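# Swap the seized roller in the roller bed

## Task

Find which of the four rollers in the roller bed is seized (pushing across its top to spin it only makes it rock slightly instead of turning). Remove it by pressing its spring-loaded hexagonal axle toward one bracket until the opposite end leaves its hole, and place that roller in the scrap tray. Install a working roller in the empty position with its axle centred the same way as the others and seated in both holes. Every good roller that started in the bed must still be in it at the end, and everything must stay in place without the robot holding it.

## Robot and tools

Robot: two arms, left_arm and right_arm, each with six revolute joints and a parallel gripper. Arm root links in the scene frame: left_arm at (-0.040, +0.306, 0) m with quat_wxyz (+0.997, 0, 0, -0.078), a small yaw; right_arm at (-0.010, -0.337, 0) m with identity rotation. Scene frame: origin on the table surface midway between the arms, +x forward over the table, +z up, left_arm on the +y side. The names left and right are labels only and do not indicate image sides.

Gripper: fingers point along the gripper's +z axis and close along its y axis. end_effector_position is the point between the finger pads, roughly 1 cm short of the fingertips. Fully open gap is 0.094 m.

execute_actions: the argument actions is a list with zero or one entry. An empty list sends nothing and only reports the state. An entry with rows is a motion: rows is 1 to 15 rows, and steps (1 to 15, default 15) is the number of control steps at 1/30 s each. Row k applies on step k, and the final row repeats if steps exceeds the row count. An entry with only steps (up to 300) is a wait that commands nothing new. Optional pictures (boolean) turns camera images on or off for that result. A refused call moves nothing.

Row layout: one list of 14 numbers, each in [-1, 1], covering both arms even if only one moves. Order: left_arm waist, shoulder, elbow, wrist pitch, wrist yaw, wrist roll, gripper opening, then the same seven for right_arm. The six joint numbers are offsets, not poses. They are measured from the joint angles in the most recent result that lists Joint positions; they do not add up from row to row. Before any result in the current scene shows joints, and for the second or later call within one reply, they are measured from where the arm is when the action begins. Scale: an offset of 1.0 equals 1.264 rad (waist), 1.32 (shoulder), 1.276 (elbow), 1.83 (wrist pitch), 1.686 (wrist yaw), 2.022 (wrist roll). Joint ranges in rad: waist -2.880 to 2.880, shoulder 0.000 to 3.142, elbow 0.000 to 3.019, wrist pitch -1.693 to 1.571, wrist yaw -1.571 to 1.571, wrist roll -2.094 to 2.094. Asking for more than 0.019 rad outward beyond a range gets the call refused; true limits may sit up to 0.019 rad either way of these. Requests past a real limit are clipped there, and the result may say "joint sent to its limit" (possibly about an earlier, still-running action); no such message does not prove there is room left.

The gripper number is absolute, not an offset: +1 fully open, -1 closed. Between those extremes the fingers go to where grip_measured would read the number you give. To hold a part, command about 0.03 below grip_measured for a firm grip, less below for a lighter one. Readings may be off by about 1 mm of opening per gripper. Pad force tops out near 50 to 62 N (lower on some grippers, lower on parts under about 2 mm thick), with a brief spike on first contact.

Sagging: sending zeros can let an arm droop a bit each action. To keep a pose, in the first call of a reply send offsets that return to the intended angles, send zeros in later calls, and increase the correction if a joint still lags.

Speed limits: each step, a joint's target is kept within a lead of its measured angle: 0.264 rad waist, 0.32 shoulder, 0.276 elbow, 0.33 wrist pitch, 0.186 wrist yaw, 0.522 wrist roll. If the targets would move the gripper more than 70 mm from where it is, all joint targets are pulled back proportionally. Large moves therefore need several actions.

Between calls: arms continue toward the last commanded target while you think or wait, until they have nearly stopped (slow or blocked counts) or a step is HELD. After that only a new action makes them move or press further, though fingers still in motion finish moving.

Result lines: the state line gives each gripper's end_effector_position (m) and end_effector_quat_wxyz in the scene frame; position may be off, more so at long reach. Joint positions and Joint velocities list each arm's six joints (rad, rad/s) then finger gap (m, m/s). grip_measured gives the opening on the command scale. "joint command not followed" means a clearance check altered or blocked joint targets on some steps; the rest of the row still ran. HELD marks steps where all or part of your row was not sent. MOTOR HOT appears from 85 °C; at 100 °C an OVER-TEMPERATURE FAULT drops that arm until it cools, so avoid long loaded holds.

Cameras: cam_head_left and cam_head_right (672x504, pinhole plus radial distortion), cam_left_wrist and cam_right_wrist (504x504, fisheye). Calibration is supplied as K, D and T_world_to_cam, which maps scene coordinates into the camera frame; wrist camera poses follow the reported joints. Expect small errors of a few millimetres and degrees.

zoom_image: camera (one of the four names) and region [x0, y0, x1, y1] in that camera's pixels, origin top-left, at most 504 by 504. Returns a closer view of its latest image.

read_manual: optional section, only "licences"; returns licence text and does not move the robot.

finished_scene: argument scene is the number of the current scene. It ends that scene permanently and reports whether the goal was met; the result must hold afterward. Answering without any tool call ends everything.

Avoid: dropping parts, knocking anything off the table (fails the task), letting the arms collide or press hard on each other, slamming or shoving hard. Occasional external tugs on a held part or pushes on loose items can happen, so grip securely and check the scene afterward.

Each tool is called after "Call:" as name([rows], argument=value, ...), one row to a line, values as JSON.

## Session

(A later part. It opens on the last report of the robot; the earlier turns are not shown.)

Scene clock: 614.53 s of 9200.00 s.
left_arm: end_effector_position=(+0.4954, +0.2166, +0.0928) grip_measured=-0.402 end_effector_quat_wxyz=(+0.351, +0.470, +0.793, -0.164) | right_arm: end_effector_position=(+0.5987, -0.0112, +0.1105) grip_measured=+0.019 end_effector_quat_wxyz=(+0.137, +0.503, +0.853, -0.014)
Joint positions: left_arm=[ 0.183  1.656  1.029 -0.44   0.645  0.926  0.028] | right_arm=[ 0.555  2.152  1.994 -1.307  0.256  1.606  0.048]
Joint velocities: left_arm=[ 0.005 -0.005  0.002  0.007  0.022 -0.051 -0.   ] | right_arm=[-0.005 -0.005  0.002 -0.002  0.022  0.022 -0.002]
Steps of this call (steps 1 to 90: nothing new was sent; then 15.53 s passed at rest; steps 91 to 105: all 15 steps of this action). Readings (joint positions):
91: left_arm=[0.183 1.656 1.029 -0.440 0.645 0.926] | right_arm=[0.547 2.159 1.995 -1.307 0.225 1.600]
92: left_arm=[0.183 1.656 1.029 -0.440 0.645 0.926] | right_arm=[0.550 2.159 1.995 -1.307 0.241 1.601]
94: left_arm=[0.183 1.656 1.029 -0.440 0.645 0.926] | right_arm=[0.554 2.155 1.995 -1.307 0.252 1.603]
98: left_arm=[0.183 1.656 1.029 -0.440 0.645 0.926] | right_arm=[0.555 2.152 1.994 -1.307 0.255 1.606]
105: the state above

Rose 6 mm. Now try sliding.

Call:
execute_actions([
  {"rows":[[0,0.01,0.01,0,0,0,-0.4,-0.01,-0.07,0.016,0,0.015,0,-0.04],[0,0.01,0.01,0,0,0,-0.4,-0.02,-0.07,0.016,0,0.02,0,-0.04],[0,0.01,0.01,0,0,0,-0.4,-0.03,-0.07,0.016,0,0.025,0,-0.04]],"steps":15},
])

Scene clock: 620.70 s of 9200.00 s.
left_arm: end_effector_position=(+0.4954, +0.2166, +0.0928) grip_measured=-0.402 end_effector_quat_wxyz=(+0.351, +0.470, +0.793, -0.164) | right_arm: end_effector_position=(+0.5993, -0.0122, +0.1108) grip_measured=+0.019 end_effector_quat_wxyz=(+0.140, +0.503, +0.853, -0.016)
Joint positions: left_arm=[ 0.183  1.656  1.029 -0.44   0.645  0.926  0.028] | right_arm=[ 0.555  2.152  1.994 -1.307  0.262  1.607  0.048]
Joint velocities: left_arm=[-0.005 -0.005  0.007 -0.007  0.007 -0.066  0.   ] | right_arm=[ 0.005  0.005 -0.007 -0.002 -0.007 -0.007 -0.   ]
Steps of this call (steps 1 to 15: the robot went on to your last target; steps 16 to 90: nothing new was sent; then 2.67 s passed at rest; steps 91 to 105: all 15 steps of this action). Readings (joint positions):
91: left_arm=[0.183 1.656 1.029 -0.440 0.645 0.926] | right_arm=[0.555 2.152 1.994 -1.307 0.257 1.606]
92: left_arm=[0.183 1.656 1.029 -0.440 0.645 0.926] | right_arm=[0.555 2.152 1.994 -1.307 0.259 1.607]
94: left_arm=[0.183 1.656 1.029 -0.440 0.645 0.926] | right_arm=[0.555 2.152 1.994 -1.307 0.262 1.607]
98: left_arm=[0.183 1.656 1.029 -0.440 0.645 0.926] | right_arm=[0.555 2.152 1.994 -1.307 0.262 1.607]
105: the state above
camera_calibration (this result's frames):
cam_left_wrist: T_world_to_cam=[[-0.868741, -0.488877, -0.0792921, 0.544171], [-0.472788, 0.866301, -0.161228, 0.0656109], [0.147512, -0.102577, -0.983727, 0.167855], [0, 0, 0, 1]] pos_world=[0.479003, 0.226412, 0.218851]
cam_right_wrist: T_world_to_cam=[[-0.864492, -0.488283, -0.119302, 0.521929], [-0.497654, 0.798081, 0.339717, 0.277176], [-0.0706654, 0.353053, -0.932931, 0.2711], [0, 0, 0, 1]] pos_world=[0.608299, -0.0620724, 0.221023]

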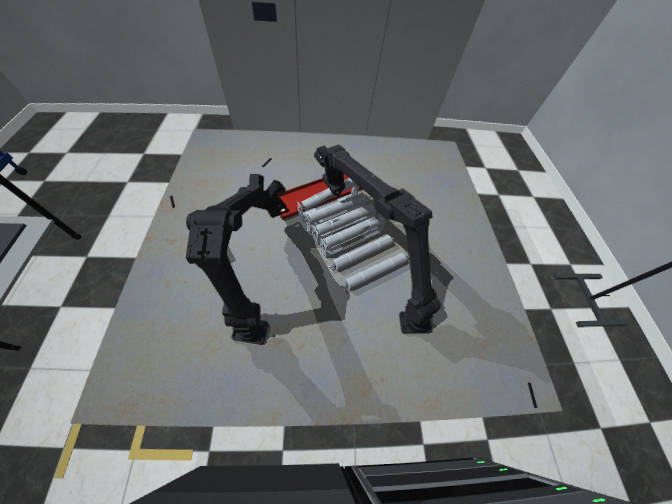

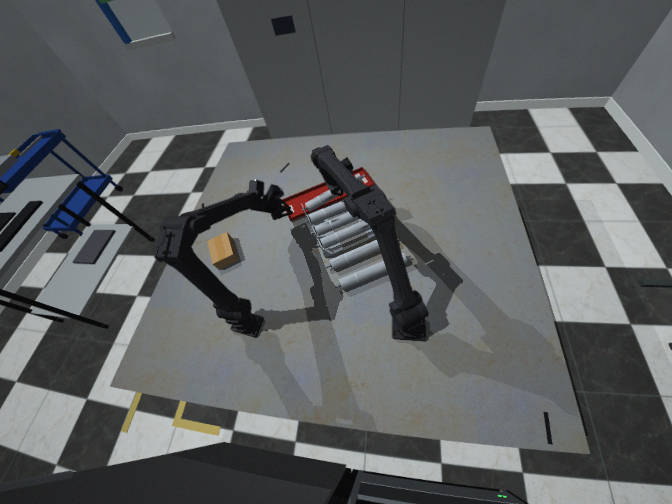

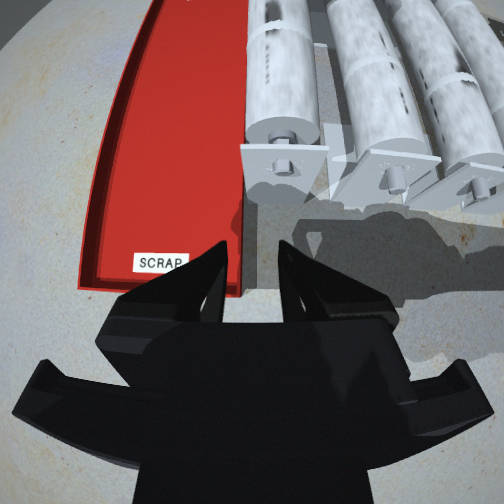

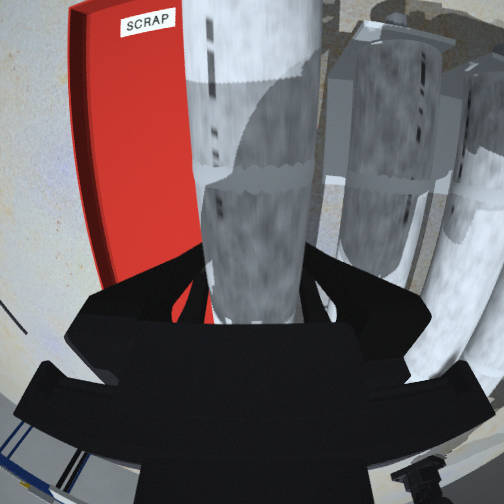

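Call:
execute_actions([
  {"rows":[[0,0.01,0.01,0,0,0,-0.4,-0.02,-0.04,0.016,0,0.02,0,-0.04],[0,0.01,0.01,0,0,0,-0.4,-0.035,-0.035,0.016,0,0.025,0,-0.04],[0,0.01,0.01,0,0,0,-0.4,-0.05,-0.03,0.016,0,0.03,0,-0.04]],"steps":15},
])

Scene clock: 627.33 s of 9200.00 s.
left_arm: end_effector_position=(+0.4954, +0.2166, +0.0928) grip_measured=-0.402 end_effector_quat_wxyz=(+0.351, +0.470, +0.793, -0.164) | right_arm: end_effector_position=(+0.5998, -0.0132, +0.1108) grip_measured=+0.019 end_effector_quat_wxyz=(+0.143, +0.503, +0.852, -0.017)
Joint positions: left_arm=[ 0.183  1.656  1.029 -0.44   0.645  0.926  0.028] | right_arm=[ 0.555  2.152  1.994 -1.307  0.269  1.608  0.048]
Joint velocities: left_arm=[ 0.005 -0.005 -0.002 -0.017 -0.066 -0.007 -0.   ] | right_arm=[-0.005 -0.015  0.002 -0.002  0.022 -0.066  0.   ]
Steps of this call (steps 1 to 15: the robot went on to your last target; steps 16 to 90: nothing new was sent; then 3.13 s passed at rest; steps 91 to 105: all 15 steps of this action). Readings (joint positions):
91: left_arm=[0.183 1.656 1.029 -0.440 0.645 0.926] | right_arm=[0.555 2.152 1.994 -1.307 0.262 1.607]
92: left_arm=[0.183 1.656 1.029 -0.440 0.645 0.926] | right_arm=[0.555 2.152 1.994 -1.307 0.265 1.607]
94: left_arm=[0.183 1.656 1.029 -0.440 0.645 0.926] | right_arm=[0.555 2.152 1.994 -1.307 0.268 1.608]
98: left_arm=[0.183 1.656 1.029 -0.440 0.645 0.926] | right_arm=[0.555 2.152 1.994 -1.307 0.269 1.608]
105: the state above
camera_calibration (this result's frames):
cam_left_wrist: T_world_to_cam=[[-0.868741, -0.488877, -0.0792921, 0.544171], [-0.472788, 0.866301, -0.161228, 0.0656109], [0.147512, -0.102577, -0.983727, 0.167855], [0, 0, 0, 1]] pos_world=[0.479003, 0.226412, 0.218851]
cam_right_wrist: T_world_to_cam=[[-0.864794, -0.487726, -0.119395, 0.52214], [-0.49764, 0.800766, 0.333359, 0.27896], [-0.0669805, 0.347702, -0.935209, 0.269511], [0, 0, 0, 1]] pos_world=[0.608417, -0.06243, 0.221396]

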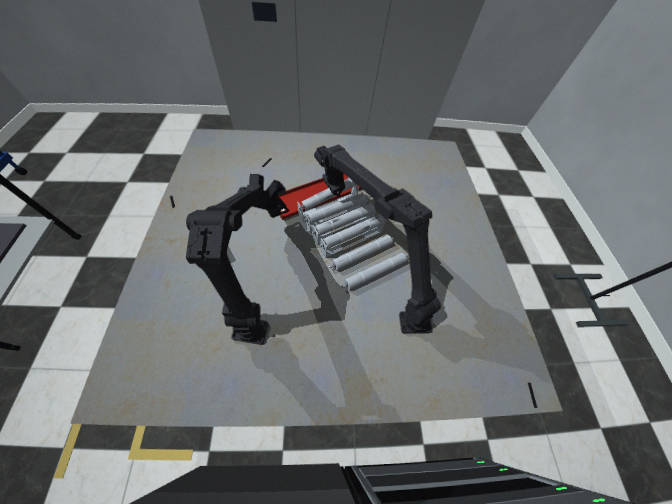

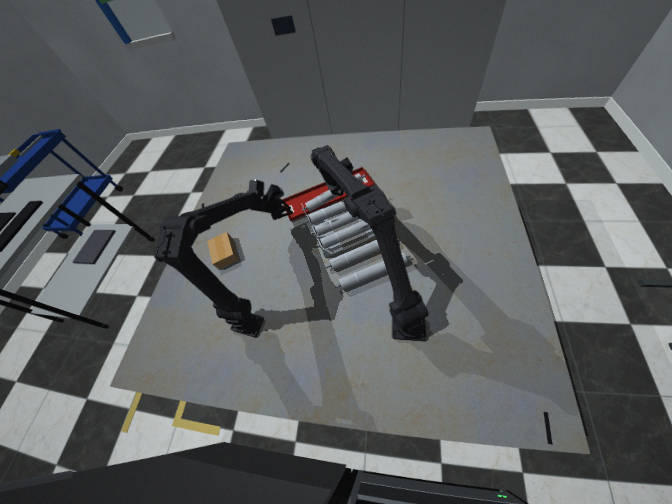

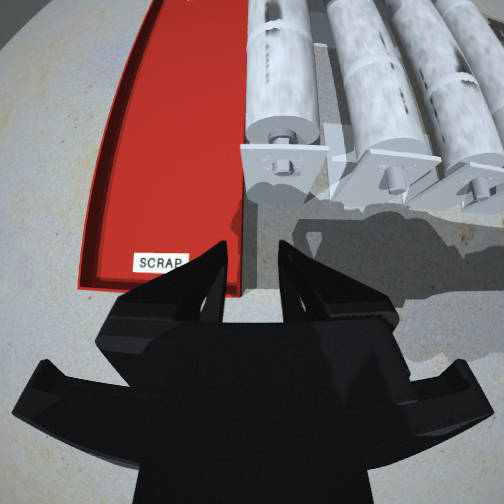

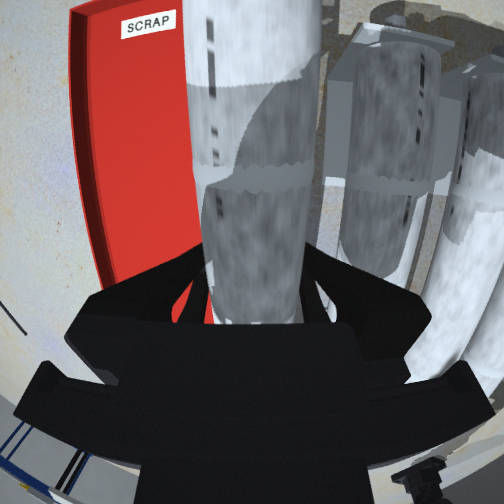

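Call:
execute_actions([
  {"rows":[[0,0.01,0.01,0,0,0,-1,-0.04,-0.02,0.03,-0.01,0.01,0,-0.04],[0,0.01,0.01,0,0,0,-1,-0.05,-0.012,0.04,-0.02,0.01,0,-0.04],[0,0.01,0.01,0,0,0,-1,-0.055,-0.005,0.05,-0.028,0.01,0,-0.04]],"steps":15},
], pictures=false)

Scene clock: 642.40 s of 9200.00 s.
left_arm: end_effector_position=(+0.4954, +0.2166, +0.0928) grip_measured=-0.997 end_effector_quat_wxyz=(+0.351, +0.470, +0.793, -0.164) | right_arm: end_effector_position=(+0.6115, -0.0616, +0.0962) grip_measured=+0.019 end_effector_quat_wxyz=(+0.133, +0.534, +0.833, -0.053)
Joint positions: left_arm=[ 0.183  1.656  1.029 -0.44   0.645  0.926  0.   ] | right_arm=[ 0.489  2.174  1.994 -1.35   0.286  1.622  0.048]
Joint velocities: left_arm=[-0.005 -0.005  0.012 -0.002 -0.037  0.051  0.001] | right_arm=[-0.112 -0.015 -0.012 -0.002  0.037 -0.051  0.   ]
Steps of this call (steps 1 to 15: the robot went on to your last target; steps 16 to 90: nothing new was sent; then 11.57 s passed at rest; steps 91 to 105: all 15 steps of this action). Readings (joint positions):
91: left_arm=[0.183 1.656 1.029 -0.440 0.645 0.926] | right_arm=[0.555 2.153 1.994 -1.309 0.262 1.608]
92: left_arm=[0.183 1.656 1.029 -0.440 0.645 0.926] | right_arm=[0.553 2.154 1.994 -1.313 0.260 1.611]
94: left_arm=[0.183 1.656 1.029 -0.440 0.645 0.926] | right_arm=[0.550 2.156 1.994 -1.325 0.253 1.624]
98: left_arm=[0.183 1.656 1.029 -0.440 0.645 0.926] | right_arm=[0.535 2.161 1.994 -1.338 0.265 1.628]
105: the state above

Twist was the cause; it's free. Lift.

Call:
execute_actions([
  {"rows":[[0,0.01,0.01,0,0,0,-1,0,-0.04,0.02,0,0,0,-0.04],[0,0.01,0.01,0,0,0,-1,0,-0.06,0.02,0,-0.01,0,-0.04],[0,0.01,0.01,0,0,0,-1,0,-0.085,0.02,0,-0.03,0,-0.04],[0,0.01,0.01,0,0,0,-1,0,-0.1,0.02,0,-0.04,0,-0.04]],"steps":15},
])

Scene clock: 647.93 s of 9200.00 s.
left_arm: end_effector_position=(+0.4954, +0.2166, +0.0928) grip_measured=-0.997 end_effector_quat_wxyz=(+0.351, +0.470, +0.793, -0.164) | right_arm: end_effector_position=(+0.6078, -0.0537, +0.1038) grip_measured=+0.019 end_effector_quat_wxyz=(+0.107, +0.537, +0.836, -0.030)
Joint positions: left_arm=[ 0.183  1.656  1.029 -0.44   0.645  0.926  0.   ] | right_arm=[ 0.484  2.158  1.994 -1.35   0.216  1.621  0.048]
Joint velocities: left_arm=[-0.005  0.015  0.002 -0.002 -0.051 -0.022  0.   ] | right_arm=[-0.005 -0.034 -0.012  0.002  0.022 -0.007 -0.   ]
Steps of this call (steps 1 to 15: the robot went on to your last target; steps 16 to 90: nothing new was sent; then 2.03 s passed at rest; steps 91 to 105: all 15 steps of this action). Readings (joint positions):
91: left_arm=[0.183 1.656 1.029 -0.440 0.645 0.926] | right_arm=[0.484 2.175 1.994 -1.350 0.284 1.621]
92: left_arm=[0.183 1.656 1.029 -0.440 0.645 0.926] | right_arm=[0.484 2.175 1.994 -1.350 0.279 1.621]
94: left_arm=[0.183 1.656 1.029 -0.440 0.645 0.926] | right_arm=[0.483 2.172 1.994 -1.350 0.248 1.621]
98: left_arm=[0.183 1.656 1.029 -0.440 0.645 0.926] | right_arm=[0.484 2.166 1.994 -1.350 0.216 1.621]
105: the state above
camera_calibration (this result's frames):
cam_left_wrist: T_world_to_cam=[[-0.868741, -0.488877, -0.0792921, 0.544171], [-0.472788, 0.866301, -0.161228, 0.0656109], [0.147512, -0.102577, -0.983727, 0.167855], [0, 0, 0, 1]] pos_world=[0.479003, 0.226412, 0.218851]
cam_right_wrist: T_world_to_cam=[[-0.906645, -0.415874, -0.0710162, 0.532661], [-0.409736, 0.827836, 0.38315, 0.26058], [-0.100552, 0.376479, -0.920952, 0.298023], [0, 0, 0, 1]] pos_world=[0.61967, -0.106397, 0.212451]

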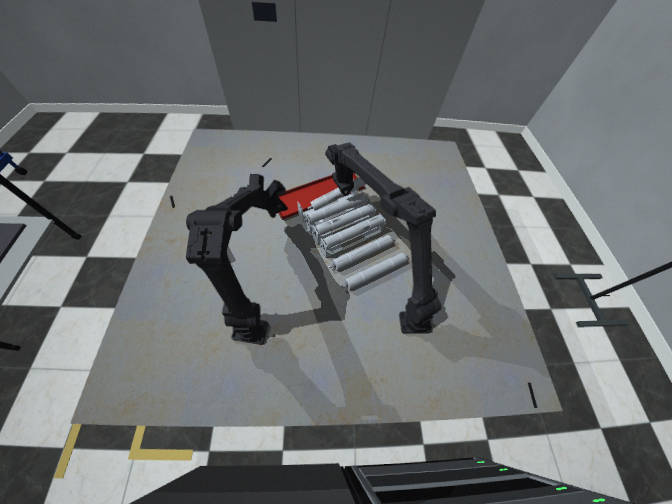

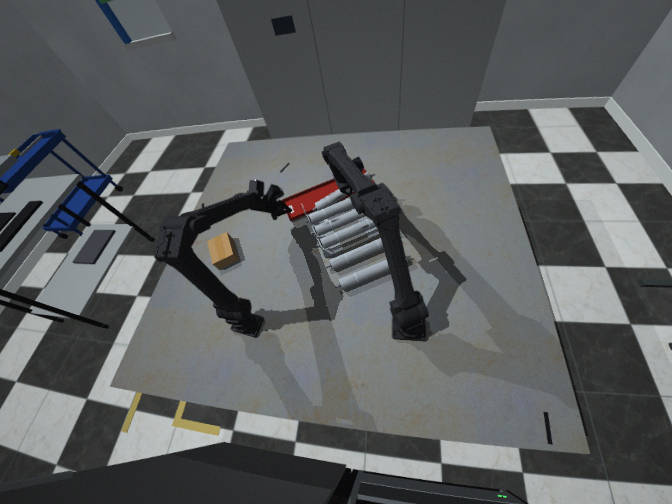

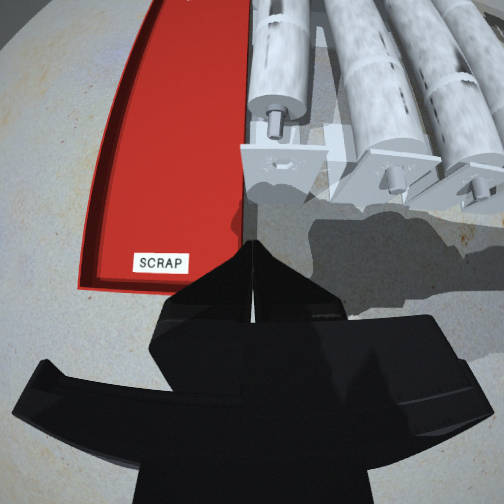

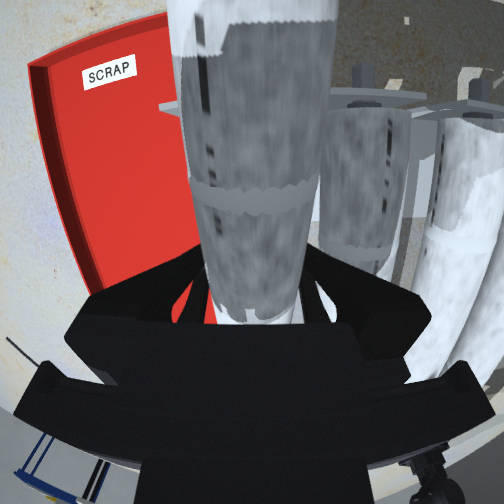

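Call:
execute_actions([
  {"rows":[[0.02,-0.01,0.01,0,0,0,-1,0,-0.13,0.012,0,-0.01,0,-0.04],[0.05,-0.03,0.01,0,0,0,-1,0,-0.13,0.012,0,-0.02,0,-0.04],[0.08,-0.05,0.01,0,0,0,-1,0,-0.13,0.012,0,-0.03,0,-0.04]],"steps":15},
], pictures=false)

Call:
execute_actions([
  {"steps":30},
], pictures=false)

Scene clock: 655.87 s of 9200.00 s.
left_arm: end_effector_position=(+0.5035, +0.2769, +0.1310) grip_measured=-0.997 end_effector_quat_wxyz=(+0.387, +0.432, +0.805, -0.125) | right_arm: end_effector_position=(+0.6008, -0.0478, +0.1165) grip_measured=+0.019 end_effector_quat_wxyz=(+0.090, +0.538, +0.838, -0.010)
Joint positions: left_arm=[ 0.294  1.582  1.029 -0.44   0.645  0.926  0.   ] | right_arm=[ 0.485  2.128  1.98  -1.35   0.168  1.621  0.048]
Joint velocities: left_arm=[-0.063  0.005 -0.007 -0.007 -0.007  0.022  0.   ] | right_arm=[-0.005 -0.034  0.012  0.007 -0.022  0.022 -0.   ]
Steps of this call (steps 1 to 15: the robot went on to your last target; steps 16 to 90: nothing new was sent; then 4.43 s passed at rest; steps 91 to 105: all 15 steps of this action). Readings (joint positions):
91: left_arm=[0.183 1.656 1.029 -0.440 0.645 0.926] | right_arm=[0.484 2.147 1.992 -1.350 0.213 1.621]
92: left_arm=[0.188 1.654 1.029 -0.440 0.645 0.926] | right_arm=[0.484 2.145 1.990 -1.350 0.205 1.621]
94: left_arm=[0.213 1.643 1.029 -0.440 0.645 0.926] | right_arm=[0.484 2.141 1.984 -1.350 0.184 1.621]
98: left_arm=[0.285 1.602 1.029 -0.440 0.645 0.926] | right_arm=[0.485 2.136 1.980 -1.350 0.168 1.621]
105: the state above

Scene clock: 656.87 s of 9200.00 s.
left_arm: end_effector_position=(+0.5034, +0.2750, +0.1310) grip_measured=-0.997 end_effector_quat_wxyz=(+0.387, +0.434, +0.804, -0.125) | right_arm: end_effector_position=(+0.6009, -0.0478, +0.1350) grip_measured=+0.019 end_effector_quat_wxyz=(+0.097, +0.539, +0.837, +0.002)
Joint positions: left_arm=[ 0.29   1.582  1.029 -0.44   0.645  0.926  0.   ] | right_arm=[ 0.485  2.1    1.98  -1.35   0.168  1.621  0.048]
Joint velocities: left_arm=[-0.005  0.015 -0.007 -0.007 -0.037  0.081 -0.   ] | right_arm=[-0.005 -0.015  0.002 -0.002 -0.051  0.095 -0.   ]
Steps of this call (steps 1 to 30: the robot went on to your last target). Readings (joint positions):
1: left_arm=[0.292 1.582 1.029 -0.440 0.645 0.926] | right_arm=[0.485 2.127 1.980 -1.350 0.168 1.621]
2: left_arm=[0.291 1.582 1.029 -0.440 0.645 0.926] | right_arm=[0.485 2.126 1.980 -1.350 0.168 1.621]
4: left_arm=[0.290 1.582 1.029 -0.440 0.645 0.926] | right_arm=[0.485 2.123 1.980 -1.350 0.168 1.621]
8: left_arm=[0.290 1.582 1.029 -0.440 0.645 0.926] | right_arm=[0.485 2.118 1.980 -1.350 0.168 1.621]
30: the state above

Call:
execute_actions([
  {"rows":[[0,0.01,0.01,0,0,0,-1,0,-0.06,0.03,0.02,0,0,-0.04],[0,0.01,0.01,0,0,0,-1,0,-0.06,0.03,0.03,0,0,-0.04],[0,0.01,0.01,0,0,0,-1,0,-0.06,0.03,0.04,-0.005,0,-0.04],[0,0.01,0.01,0,0,0,-1,0,-0.06,0.03,0.05,-0.01,0,-0.04],[0,0.01,0.01,0,0,0,-1,0,-0.06,0.03,0.06,-0.013,0,-0.04],[0,0.01,0.01,0,0,0,-1,0,-0.06,0.03,0.07,-0.016,0,-0.04],[0,0.01,0.01,0,0,0,-1,0,-0.06,0.03,0.08,-0.02,0,-0.04],[0,0.01,0.01,0,0,0,-1,0,-0.06,0.03,0.09,-0.023,0,-0.04],[0,0.01,0.01,0,0,0,-1,0,-0.06,0.03,0.10,-0.026,0,-0.04],[0,0.01,0.01,0,0,0,-1,0,-0.06,0.03,0.11,-0.03,0,-0.04],[0,0.01,0.01,0,0,0,-1,0,-0.06,0.03,0.12,-0.03,0,-0.04]],"steps":15},
], pictures=false)

Call:
execute_actions([
  {"rows":[[0,0.01,0.01,0,0,0,-1,0,-0.05,0.03,0.02,0,0,-0.04],[0,0.01,0.01,0,0,0,-1,0,-0.05,0.03,0.03,0,0,-0.04],[0,0.01,0.01,0,0,0,-1,0,-0.05,0.03,0.04,-0.005,0,-0.04],[0,0.01,0.01,0,0,0,-1,0,-0.05,0.03,0.05,-0.01,0,-0.04],[0,0.01,0.01,0,0,0,-1,0.005,-0.05,0.03,0.06,-0.013,0,-0.04],[0,0.01,0.01,0,0,0,-1,0.005,-0.05,0.03,0.07,-0.016,0,-0.04],[0,0.01,0.01,0,0,0,-1,0.01,-0.05,0.03,0.08,-0.02,0,-0.04],[0,0.01,0.01,0,0,0,-1,0.01,-0.05,0.03,0.09,-0.023,0,-0.04],[0,0.01,0.01,0,0,0,-1,0.015,-0.05,0.03,0.10,-0.026,0,-0.04],[0,0.01,0.01,0,0,0,-1,0.015,-0.05,0.03,0.11,-0.03,0,-0.04],[0,0.01,0.01,0,0,0,-1,0.02,-0.05,0.03,0.12,-0.03,0,-0.04]],"steps":15},
])

Scene clock: 676.20 s of 9200.00 s.
left_arm: end_effector_position=(+0.5034, +0.2750, +0.1310) grip_measured=-0.997 end_effector_quat_wxyz=(+0.387, +0.434, +0.804, -0.125) | right_arm: end_effector_position=(+0.6381, -0.0189, +0.1467) grip_measured=+0.019 end_effector_quat_wxyz=(+0.125, +0.539, +0.827, +0.100)
Joint positions: left_arm=[ 0.29   1.582  1.029 -0.44   0.645  0.926  0.   ] | right_arm=[ 0.485  2.095  1.98  -1.157  0.119  1.621  0.048]
Joint velocities: left_arm=[-0.015  0.005  0.007 -0.012 -0.051 -0.051  0.002] | right_arm=[-0.015 -0.015 -0.002  0.061  0.007  0.022 -0.001]
Steps of this call (steps 1 to 15: the robot went on to your last target; steps 16 to 90: nothing new was sent; then 15.83 s passed at rest; steps 91 to 105: all 15 steps of this action). Readings (joint positions):
91: left_arm=[0.290 1.582 1.029 -0.440 0.645 0.926] | right_arm=[0.485 2.095 1.980 -1.348 0.168 1.621]
92: left_arm=[0.290 1.582 1.029 -0.440 0.645 0.926] | right_arm=[0.485 2.095 1.980 -1.341 0.168 1.621]
94: left_arm=[0.290 1.582 1.029 -0.440 0.645 0.926] | right_arm=[0.485 2.095 1.980 -1.315 0.161 1.621]
98: left_arm=[0.290 1.582 1.029 -0.440 0.645 0.926] | right_arm=[0.485 2.095 1.980 -1.243 0.136 1.621]
105: the state above

Scene clock: 676.70 s of 9200.00 s.
left_arm: end_effector_position=(+0.5034, +0.2750, +0.1310) grip_measured=-0.997 end_effector_quat_wxyz=(+0.387, +0.434, +0.804, -0.125) | right_arm: end_effector_position=(+0.6686, +0.0121, +0.1628) grip_measured=+0.018 end_effector_quat_wxyz=(+0.148, +0.527, +0.815, +0.189)
Joint positions: left_arm=[ 0.29   1.582  1.029 -0.44   0.645  0.926  0.   ] | right_arm=[ 0.492  2.095  1.98  -0.976  0.075  1.621  0.048]
Joint velocities: left_arm=[-0.005  0.005 -0.012 -0.017 -0.022 -0.051  0.   ] | right_arm=[ 0.034  0.024 -0.027  0.081  0.051 -0.022 -0.002]
Steps of this call (steps 1 to 15: all 15 steps of this action). Readings (joint positions):
1: left_arm=[0.290 1.582 1.029 -0.440 0.645 0.926] | right_arm=[0.485 2.095 1.980 -1.156 0.120 1.621]
2: left_arm=[0.290 1.582 1.029 -0.440 0.645 0.926] | right_arm=[0.485 2.095 1.980 -1.151 0.120 1.621]
4: left_arm=[0.290 1.582 1.029 -0.440 0.645 0.926] | right_arm=[0.485 2.095 1.980 -1.132 0.113 1.621]
8: left_arm=[0.290 1.582 1.029 -0.440 0.645 0.926] | right_arm=[0.485 2.095 1.980 -1.061 0.089 1.621]
15: the state above
camera_calibration (this result's frames):
cam_left_wrist: T_world_to_cam=[[-0.802753, -0.578524, -0.144559, 0.582641], [-0.550269, 0.812082, -0.194235, 0.0831207], [0.229763, -0.0763758, -0.970245, 0.15979], [0, 0, 0, 1]] pos_world=[0.476742, 0.281775, 0.255406]
cam_right_wrist: T_world_to_cam=[[-0.80368, -0.3674, -0.468098, 0.614614], [-0.578636, 0.666058, 0.470688, 0.309072], [0.138849, 0.649141, -0.747888, 0.142226], [0, 0, 0, 1]] pos_world=[0.653045, -0.0723753, 0.248592]

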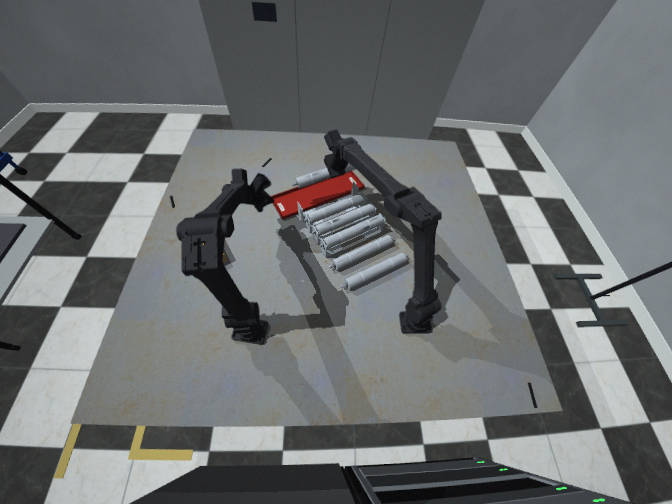

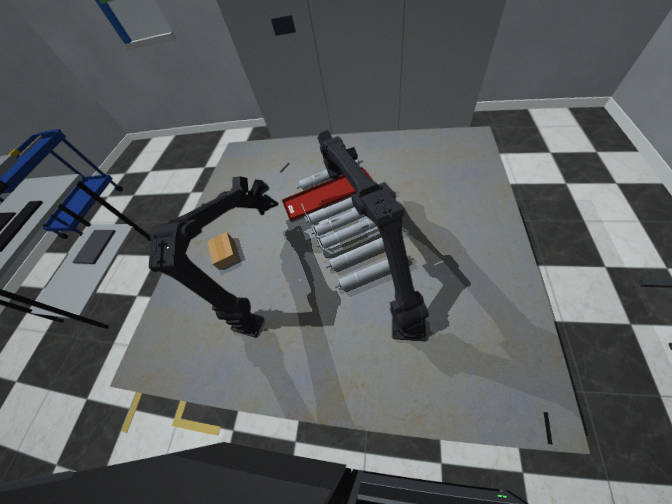

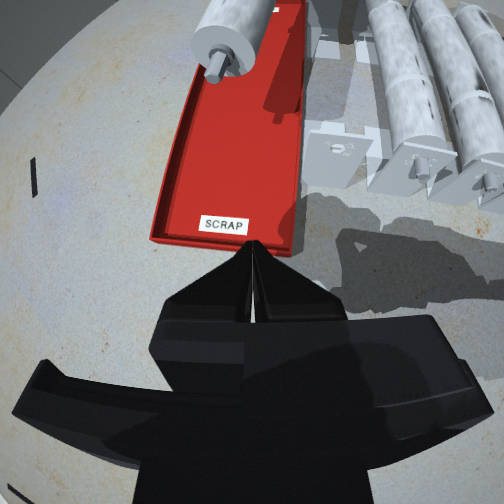

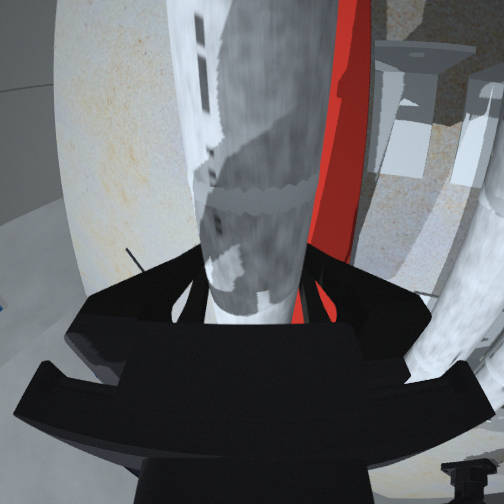

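Call:
execute_actions([
  {"rows":[[0,0.01,0.01,0,0,0,-1,0.01,-0.04,0.03,0.025,0,0,-0.04],[0,0.01,0.01,0,0,0,-1,0.015,-0.03,0.03,0.03,0,0,-0.04],[0,0.01,0.01,0,0,0,-1,0.02,-0.025,0.03,0.035,0,0,-0.04],[0,0.01,0.01,0,0,0,-1,0.025,-0.02,0.03,0.04,0,0,-0.04],[0,0.01,0.01,0,0,0,-1,0.03,-0.015,0.03,0.045,0,0,-0.04],[0,0.01,0.01,0,0,0,-1,0.035,-0.01,0.03,0.05,0,0,-0.04],[0,0.01,0.01,0,0,0,-1,0.038,-0.005,0.03,0.055,0,0,-0.04],[0,0.01,0.01,0,0,0,-1,0.04,0,0.03,0.06,0,0,-0.04],[0,0.01,0.01,0,0,0,-1,0.04,0.005,0.03,0.065,0,0,-0.04],[0,0.01,0.01,0,0,0,-1,0.04,0.01,0.03,0.07,0,0,-0.04],[0,0.01,0.01,0,0,0,-1,0.04,0.015,0.03,0.07,0,0,-0.04],[0,0.01,0.01,0,0,0,-1,0.04,0.02,0.03,0.07,0,0,-0.04],[0,0.01,0.01,0,0,0,-1,0.04,0.025,0.03,0.07,0,0,-0.04],[0,0.01,0.01,0,0,0,-1,0.04,0.03,0.03,0.07,0,0,-0.04]],"steps":15},
], pictures=false)

Call:
execute_actions([
  {"steps":15},
])

Scene clock: 694.10 s of 9200.00 s.
left_arm: end_effector_position=(+0.5034, +0.2750, +0.1310) grip_measured=-0.997 end_effector_quat_wxyz=(+0.387, +0.434, +0.804, -0.125) | right_arm: end_effector_position=(+0.6712, +0.0498, +0.1233) grip_measured=+0.018 end_effector_quat_wxyz=(+0.151, +0.509, +0.823, +0.201)
Joint positions: left_arm=[ 0.29   1.582  1.029 -0.44   0.645  0.926  0.   ] | right_arm=[ 0.534  2.161  1.98  -0.887  0.078  1.621  0.048]
Joint velocities: left_arm=[-0.005 -0.015  0.012 -0.007 -0.051 -0.037 -0.   ] | right_arm=[ 0.083  0.269 -0.007 -0.002  0.037  0.051  0.   ]
Steps of this call (steps 1 to 15: the robot went on to your last target; steps 16 to 90: nothing new was sent; then 13.90 s passed at rest; steps 91 to 105: all 15 steps of this action). Readings (joint positions):
91: left_arm=[0.290 1.582 1.029 -0.440 0.645 0.926] | right_arm=[0.501 2.095 1.980 -0.974 0.074 1.621]
92: left_arm=[0.290 1.582 1.029 -0.440 0.645 0.926] | right_arm=[0.501 2.095 1.980 -0.972 0.074 1.621]
94: left_arm=[0.290 1.582 1.029 -0.440 0.645 0.926] | right_arm=[0.501 2.097 1.980 -0.961 0.076 1.621]
98: left_arm=[0.290 1.582 1.029 -0.440 0.645 0.926] | right_arm=[0.508 2.109 1.980 -0.924 0.078 1.621]
105: the state above

Scene clock: 694.60 s of 9200.00 s.
left_arm: end_effector_position=(+0.5034, +0.2750, +0.1310) grip_measured=-0.997 end_effector_quat_wxyz=(+0.387, +0.434, +0.804, -0.125) | right_arm: end_effector_position=(+0.6677, +0.0544, +0.0901) grip_measured=+0.018 end_effector_quat_wxyz=(+0.141, +0.508, +0.830, +0.184)
Joint positions: left_arm=[ 0.29   1.582  1.029 -0.44   0.645  0.926  0.   ] | right_arm=[ 0.541  2.205  1.98  -0.885  0.077  1.621  0.048]
Joint velocities: left_arm=[ 0.005 -0.015 -0.017 -0.017 -0.037  0.022 -0.001] | right_arm=[-0.005 -0.005  0.017 -0.027 -0.037 -0.007 -0.001]
Steps of this call (steps 1 to 15: the robot went on to your last target). Readings (joint positions):
1: left_arm=[0.290 1.582 1.029 -0.440 0.645 0.926] | right_arm=[0.536 2.170 1.980 -0.887 0.078 1.621]
2: left_arm=[0.290 1.582 1.029 -0.440 0.645 0.926] | right_arm=[0.538 2.178 1.980 -0.887 0.077 1.621]
4: left_arm=[0.290 1.582 1.029 -0.440 0.645 0.926] | right_arm=[0.540 2.192 1.980 -0.887 0.077 1.621]
8: left_arm=[0.290 1.582 1.029 -0.440 0.645 0.926] | right_arm=[0.541 2.205 1.980 -0.887 0.077 1.621]
15: the state above
camera_calibration (this result's frames):
cam_left_wrist: T_world_to_cam=[[-0.802753, -0.578524, -0.144559, 0.582641], [-0.550269, 0.812082, -0.194235, 0.0831207], [0.229763, -0.0763758, -0.970245, 0.15979], [0, 0, 0, 1]] pos_world=[0.476742, 0.281775, 0.255406]
cam_right_wrist: T_world_to_cam=[[-0.792385, -0.410776, -0.450986, 0.588647], [-0.602395, 0.64344, 0.472341, 0.331519], [0.0961561, 0.645948, -0.757301, 0.0900279], [0, 0, 0, 1]] pos_world=[0.657483, -0.0296637, 0.17706]

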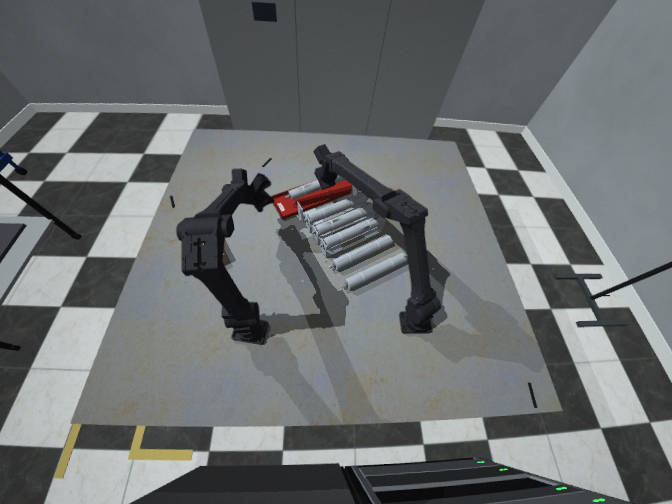

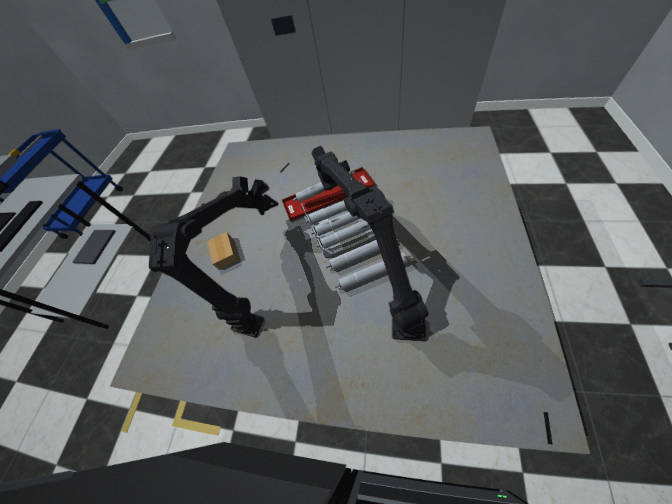

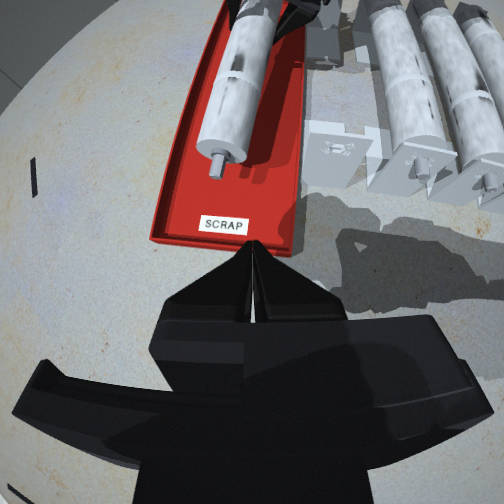

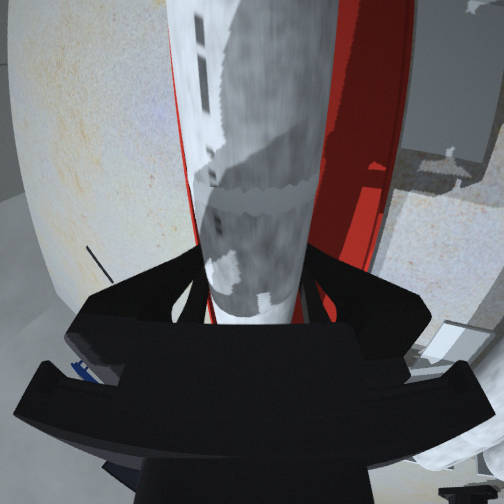

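Call:
execute_actions([
  {"rows":[[0,0.01,0.01,0,0,0,-1,0,-0.035,0.03,0.02,0,0,-0.04],[0,0.01,0.01,0,0,0,-1,0,-0.03,0.03,0.02,0,0,-0.04],[0,0.01,0.01,0,0,0,-1,0,-0.026,0.03,0.02,0,0,-0.04],[0,0.01,0.01,0,0,0,-1,0,-0.022,0.03,0.02,0,0,-0.04],[0,0.01,0.01,0,0,0,-1,0,-0.02,0.03,0.02,0,0,-0.04],[0,0.01,0.01,0,0,0,-1,0,-0.018,0.03,0.02,0,0,-0.04],[0,0.01,0.01,0,0,0,-1,0,-0.016,0.03,0.02,0,0,-0.04],[0,0.01,0.01,0,0,0,-1,0,-0.014,0.03,0.02,0,0,-0.04],[0,0.01,0.01,0,0,0,-1,0,-0.012,0.03,0.02,0,0,-0.04],[0,0.01,0.01,0,0,0,-1,0,-0.01,0.03,0.02,0,0,-0.04],[0,0.01,0.01,0,0,0,-1,0,-0.008,0.03,0.02,0,0,-0.04],[0,0.01,0.01,0,0,0,-1,0,-0.006,0.03,0.02,0,0,-0.04]],"steps":15},
], pictures=false)

Call:
execute_actions([
  {"steps":15},
], pictures=false)

Scene clock: 707.97 s of 9200.00 s.
left_arm: end_effector_position=(+0.5034, +0.2750, +0.1310) grip_measured=-0.997 end_effector_quat_wxyz=(+0.387, +0.434, +0.804, -0.125) | right_arm: end_effector_position=(+0.6661, +0.0534, +0.0632) grip_measured=+0.019 end_effector_quat_wxyz=(+0.133, +0.509, +0.834, +0.168)
Joint positions: left_arm=[ 0.29   1.582  1.029 -0.44   0.645  0.926  0.   ] | right_arm=[ 0.541  2.24   1.98  -0.885  0.078  1.621  0.048]
Joint velocities: left_arm=[ 0.005  0.005  0.017 -0.002 -0.022  0.066  0.   ] | right_arm=[-0.005  0.103  0.012 -0.007 -0.007 -0.051  0.   ]
Steps of this call (steps 1 to 15: the robot went on to your last target; steps 16 to 90: nothing new was sent; then 9.87 s passed at rest; steps 91 to 105: all 15 steps of this action). Readings (joint positions):
91: left_arm=[0.290 1.582 1.029 -0.440 0.645 0.926] | right_arm=[0.541 2.205 1.980 -0.885 0.077 1.621]
92: left_arm=[0.290 1.582 1.029 -0.440 0.645 0.926] | right_arm=[0.541 2.205 1.980 -0.885 0.078 1.621]
94: left_arm=[0.290 1.582 1.029 -0.440 0.645 0.926] | right_arm=[0.541 2.207 1.980 -0.885 0.078 1.621]
98: left_arm=[0.290 1.582 1.029 -0.440 0.645 0.926] | right_arm=[0.541 2.214 1.980 -0.885 0.078 1.621]
105: the state above

Scene clock: 708.47 s of 9200.00 s.
left_arm: end_effector_position=(+0.5034, +0.2750, +0.1310) grip_measured=-0.997 end_effector_quat_wxyz=(+0.387, +0.434, +0.804, -0.125) | right_arm: end_effector_position=(+0.6660, +0.0533, +0.0559) grip_measured=+0.019 end_effector_quat_wxyz=(+0.131, +0.509, +0.834, +0.165)
Joint positions: left_arm=[ 0.29   1.582  1.029 -0.44   0.645  0.926  0.   ] | right_arm=[ 0.541  2.25   1.98  -0.882  0.078  1.621  0.048]
Joint velocities: left_arm=[ 0.005 -0.005 -0.012 -0.002 -0.081  0.007  0.   ] | right_arm=[-0.015 -0.005 -0.012 -0.012  0.037  0.022  0.   ]
Steps of this call (steps 1 to 15: the robot went on to your last target). Readings (joint positions):
1: left_arm=[0.290 1.582 1.029 -0.440 0.645 0.926] | right_arm=[0.541 2.244 1.980 -0.885 0.078 1.621]
2: left_arm=[0.290 1.582 1.029 -0.440 0.645 0.926] | right_arm=[0.541 2.247 1.980 -0.885 0.078 1.621]
4: left_arm=[0.290 1.582 1.029 -0.440 0.645 0.926] | right_arm=[0.541 2.250 1.980 -0.885 0.078 1.621]
8: left_arm=[0.290 1.582 1.029 -0.440 0.645 0.926] | right_arm=[0.541 2.250 1.980 -0.884 0.078 1.621]
15: the state above
All arms were judged still, so your last target was given up. Only a new action makes them travel on or press farther. Fingers that are still opening or closing keep moving.

Call:
execute_actions([
  {"rows":[[0,0.01,0.01,0,0,0,-1,0,-0.032,0.03,0.02,0,0,-0.04],[0,0.01,0.01,0,0,0,-1,0,-0.028,0.03,0.02,-0.005,0,-0.04],[0,0.01,0.01,0,0,0,-1,0,-0.024,0.03,0.02,-0.01,0,-0.04],[0,0.01,0.01,0,0,0,-1,0,-0.022,0.03,0.02,-0.015,0,-0.04],[0,0.01,0.01,0,0,0,-1,0,-0.02,0.03,0.02,-0.02,0,-0.04],[0,0.01,0.01,0,0,0,-1,0,-0.018,0.03,0.02,-0.025,0,-0.04],[0,0.01,0.01,0,0,0,-1,0,-0.016,0.03,0.02,-0.025,0,-0.04],[0,0.01,0.01,0,0,0,-1,0,-0.014,0.03,0.02,-0.025,0,-0.04]],"steps":15},
], pictures=false)

Call:
execute_actions([
  {"steps":10},
])

Scene clock: 719.37 s of 9200.00 s.
left_arm: end_effector_position=(+0.5034, +0.2750, +0.1310) grip_measured=-0.997 end_effector_quat_wxyz=(+0.387, +0.434, +0.804, -0.125) | right_arm: end_effector_position=(+0.6627, +0.0597, +0.0454) grip_measured=+0.019 end_effector_quat_wxyz=(+0.110, +0.507, +0.838, +0.172)
Joint positions: left_arm=[ 0.29   1.582  1.029 -0.44   0.645  0.926  0.   ] | right_arm=[ 0.54   2.264  1.98  -0.876  0.034  1.622  0.048]
Joint velocities: left_arm=[ 0.005 -0.005 -0.012 -0.002 -0.037  0.022 -0.001] | right_arm=[ 0.005  0.015  0.002  0.007  0.037  0.007 -0.001]
Steps of this call (steps 1 to 90: nothing new was sent; then 7.40 s passed at rest; steps 91 to 105: all 15 steps of this action). Readings (joint positions):
91: left_arm=[0.290 1.582 1.029 -0.440 0.645 0.926] | right_arm=[0.541 2.250 1.980 -0.882 0.078 1.621]
92: left_arm=[0.290 1.582 1.029 -0.440 0.645 0.926] | right_arm=[0.541 2.250 1.980 -0.882 0.076 1.621]
94: left_arm=[0.290 1.582 1.029 -0.440 0.645 0.926] | right_arm=[0.541 2.251 1.980 -0.882 0.066 1.621]
98: left_arm=[0.290 1.582 1.029 -0.440 0.645 0.926] | right_arm=[0.541 2.258 1.980 -0.881 0.040 1.621]
105: the state above

Scene clock: 719.70 s of 9200.00 s.
left_arm: end_effector_position=(+0.5034, +0.2750, +0.1310) grip_measured=-0.997 end_effector_quat_wxyz=(+0.387, +0.434, +0.804, -0.125) | right_arm: end_effector_position=(+0.6627, +0.0599, +0.0455) grip_measured=+0.019 end_effector_quat_wxyz=(+0.110, +0.507, +0.838, +0.172)
Joint positions: left_arm=[ 0.29   1.582  1.029 -0.44   0.645  0.926  0.   ] | right_arm=[ 0.54   2.264  1.98  -0.876  0.033  1.622  0.048]
Joint velocities: left_arm=[-0.005 -0.005 -0.012  0.007 -0.051 -0.11   0.   ] | right_arm=[-0.015 -0.005 -0.022  0.002 -0.066 -0.007  0.001]
Steps of this call (steps 1 to 10: the robot went on to your last target). Readings (joint positions):
1: left_arm=[0.290 1.582 1.029 -0.440 0.645 0.926] | right_arm=[0.540 2.264 1.980 -0.876 0.033 1.622]
2: left_arm=[0.290 1.582 1.029 -0.440 0.645 0.926] | right_arm=[0.540 2.264 1.980 -0.876 0.033 1.622]
4: left_arm=[0.290 1.582 1.029 -0.440 0.645 0.926] | right_arm=[0.540 2.264 1.980 -0.876 0.033 1.622]
8: left_arm=[0.290 1.582 1.029 -0.440 0.645 0.926] | right_arm=[0.540 2.264 1.980 -0.876 0.033 1.622]
10: the state above
camera_calibration (this result's frames):
cam_left_wrist: T_world_to_cam=[[-0.802753, -0.578524, -0.144559, 0.582641], [-0.550269, 0.812082, -0.194235, 0.0831207], [0.229763, -0.0763758, -0.970245, 0.15979], [0, 0, 0, 1]] pos_world=[0.476742, 0.281775, 0.255406]
cam_right_wrist: T_world_to_cam=[[-0.81226, -0.421058, -0.403663, 0.578475], [-0.582148, 0.628572, 0.515753, 0.331536], [0.0365691, 0.653917, -0.755682, 0.0920966], [0, 0, 0, 1]] pos_world=[0.659507, -0.0250459, 0.132114]

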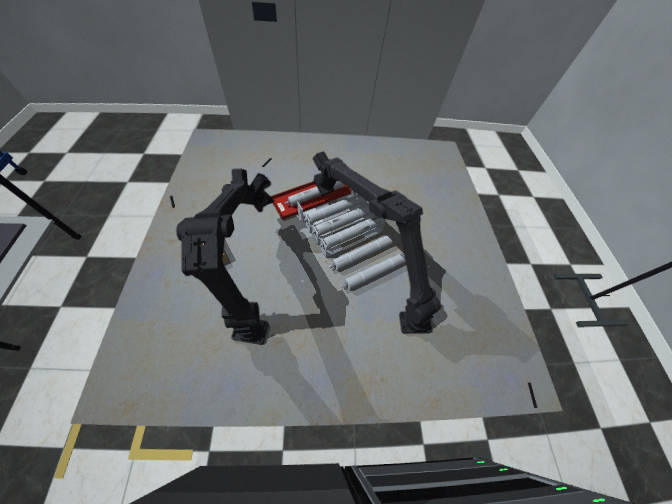

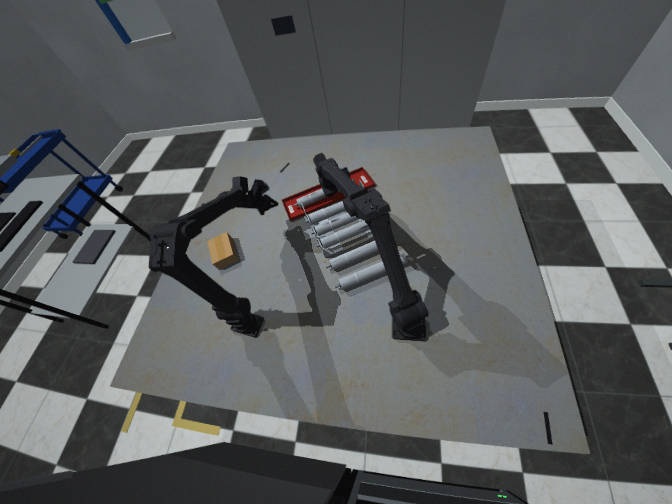

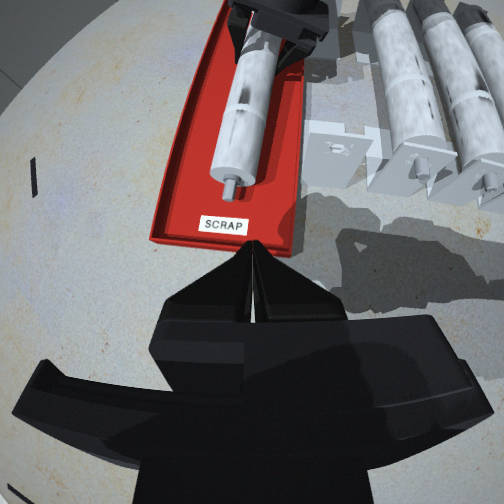

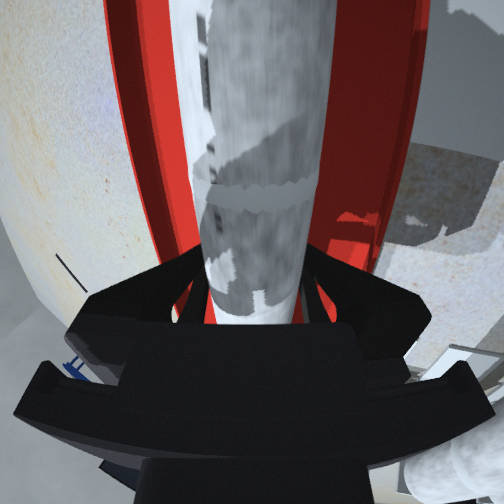

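A end is on the floor; level and lower B.

Call:
execute_actions([
  {"rows":[[0,0.01,0.01,0,0,0,-1,0,-0.02,0.02,0.01,-0.01,0,-0.04],[0,0.01,0.01,0,0,0,-1,-0.005,-0.015,0.02,0.01,-0.015,0,-0.04],[0,0.01,0.01,0,0,0,-1,-0.008,-0.01,0.02,0.01,-0.02,0,-0.04],[0,0.01,0.01,0,0,0,-1,-0.012,-0.005,0.02,0.01,-0.025,0,-0.04],[0,0.01,0.01,0,0,0,-1,-0.015,0,0.02,0.01,-0.03,0,-0.04],[0,0.01,0.01,0,0,0,-1,-0.018,0.003,0.02,0.01,-0.037,0,-0.04],[0,0.01,0.01,0,0,0,-1,-0.02,0.006,0.02,0.01,-0.044,0,-0.04],[0,0.01,0.01,0,0,0,-1,-0.02,0.009,0.02,0.01,-0.05,0,-0.04]],"steps":15},
], pictures=false)

Scene clock: 727.03 s of 9200.00 s.
left_arm: end_effector_position=(+0.5034, +0.2750, +0.1310) grip_measured=-0.997 end_effector_quat_wxyz=(+0.387, +0.434, +0.804, -0.125) | right_arm: end_effector_position=(+0.6588, +0.0636, +0.0324) grip_measured=+0.018 end_effector_quat_wxyz=(+0.071, +0.506, +0.840, +0.184)
Joint positions: left_arm=[ 0.29   1.582  1.029 -0.44   0.645  0.926  0.   ] | right_arm=[ 0.529  2.282  1.98  -0.875 -0.051  1.624  0.048]
Joint velocities: left_arm=[ 0.005 -0.005 -0.007 -0.002 -0.037 -0.051  0.   ] | right_arm=[ 0.005 -0.015 -0.022 -0.012  0.066 -0.022 -0.   ]
Steps of this call (steps 1 to 15: the robot went on to your last target; steps 16 to 90: nothing new was sent; then 3.83 s passed at rest; steps 91 to 105: all 15 steps of this action). Readings (joint positions):
91: left_arm=[0.290 1.582 1.029 -0.440 0.645 0.926] | right_arm=[0.540 2.264 1.980 -0.876 0.027 1.622]
92: left_arm=[0.290 1.582 1.029 -0.440 0.645 0.926] | right_arm=[0.540 2.264 1.980 -0.876 0.019 1.622]
94: left_arm=[0.290 1.582 1.029 -0.440 0.645 0.926] | right_arm=[0.539 2.268 1.980 -0.876 0.004 1.622]
98: left_arm=[0.290 1.582 1.029 -0.440 0.645 0.926] | right_arm=[0.534 2.282 1.980 -0.876 -0.042 1.624]
105: the state above


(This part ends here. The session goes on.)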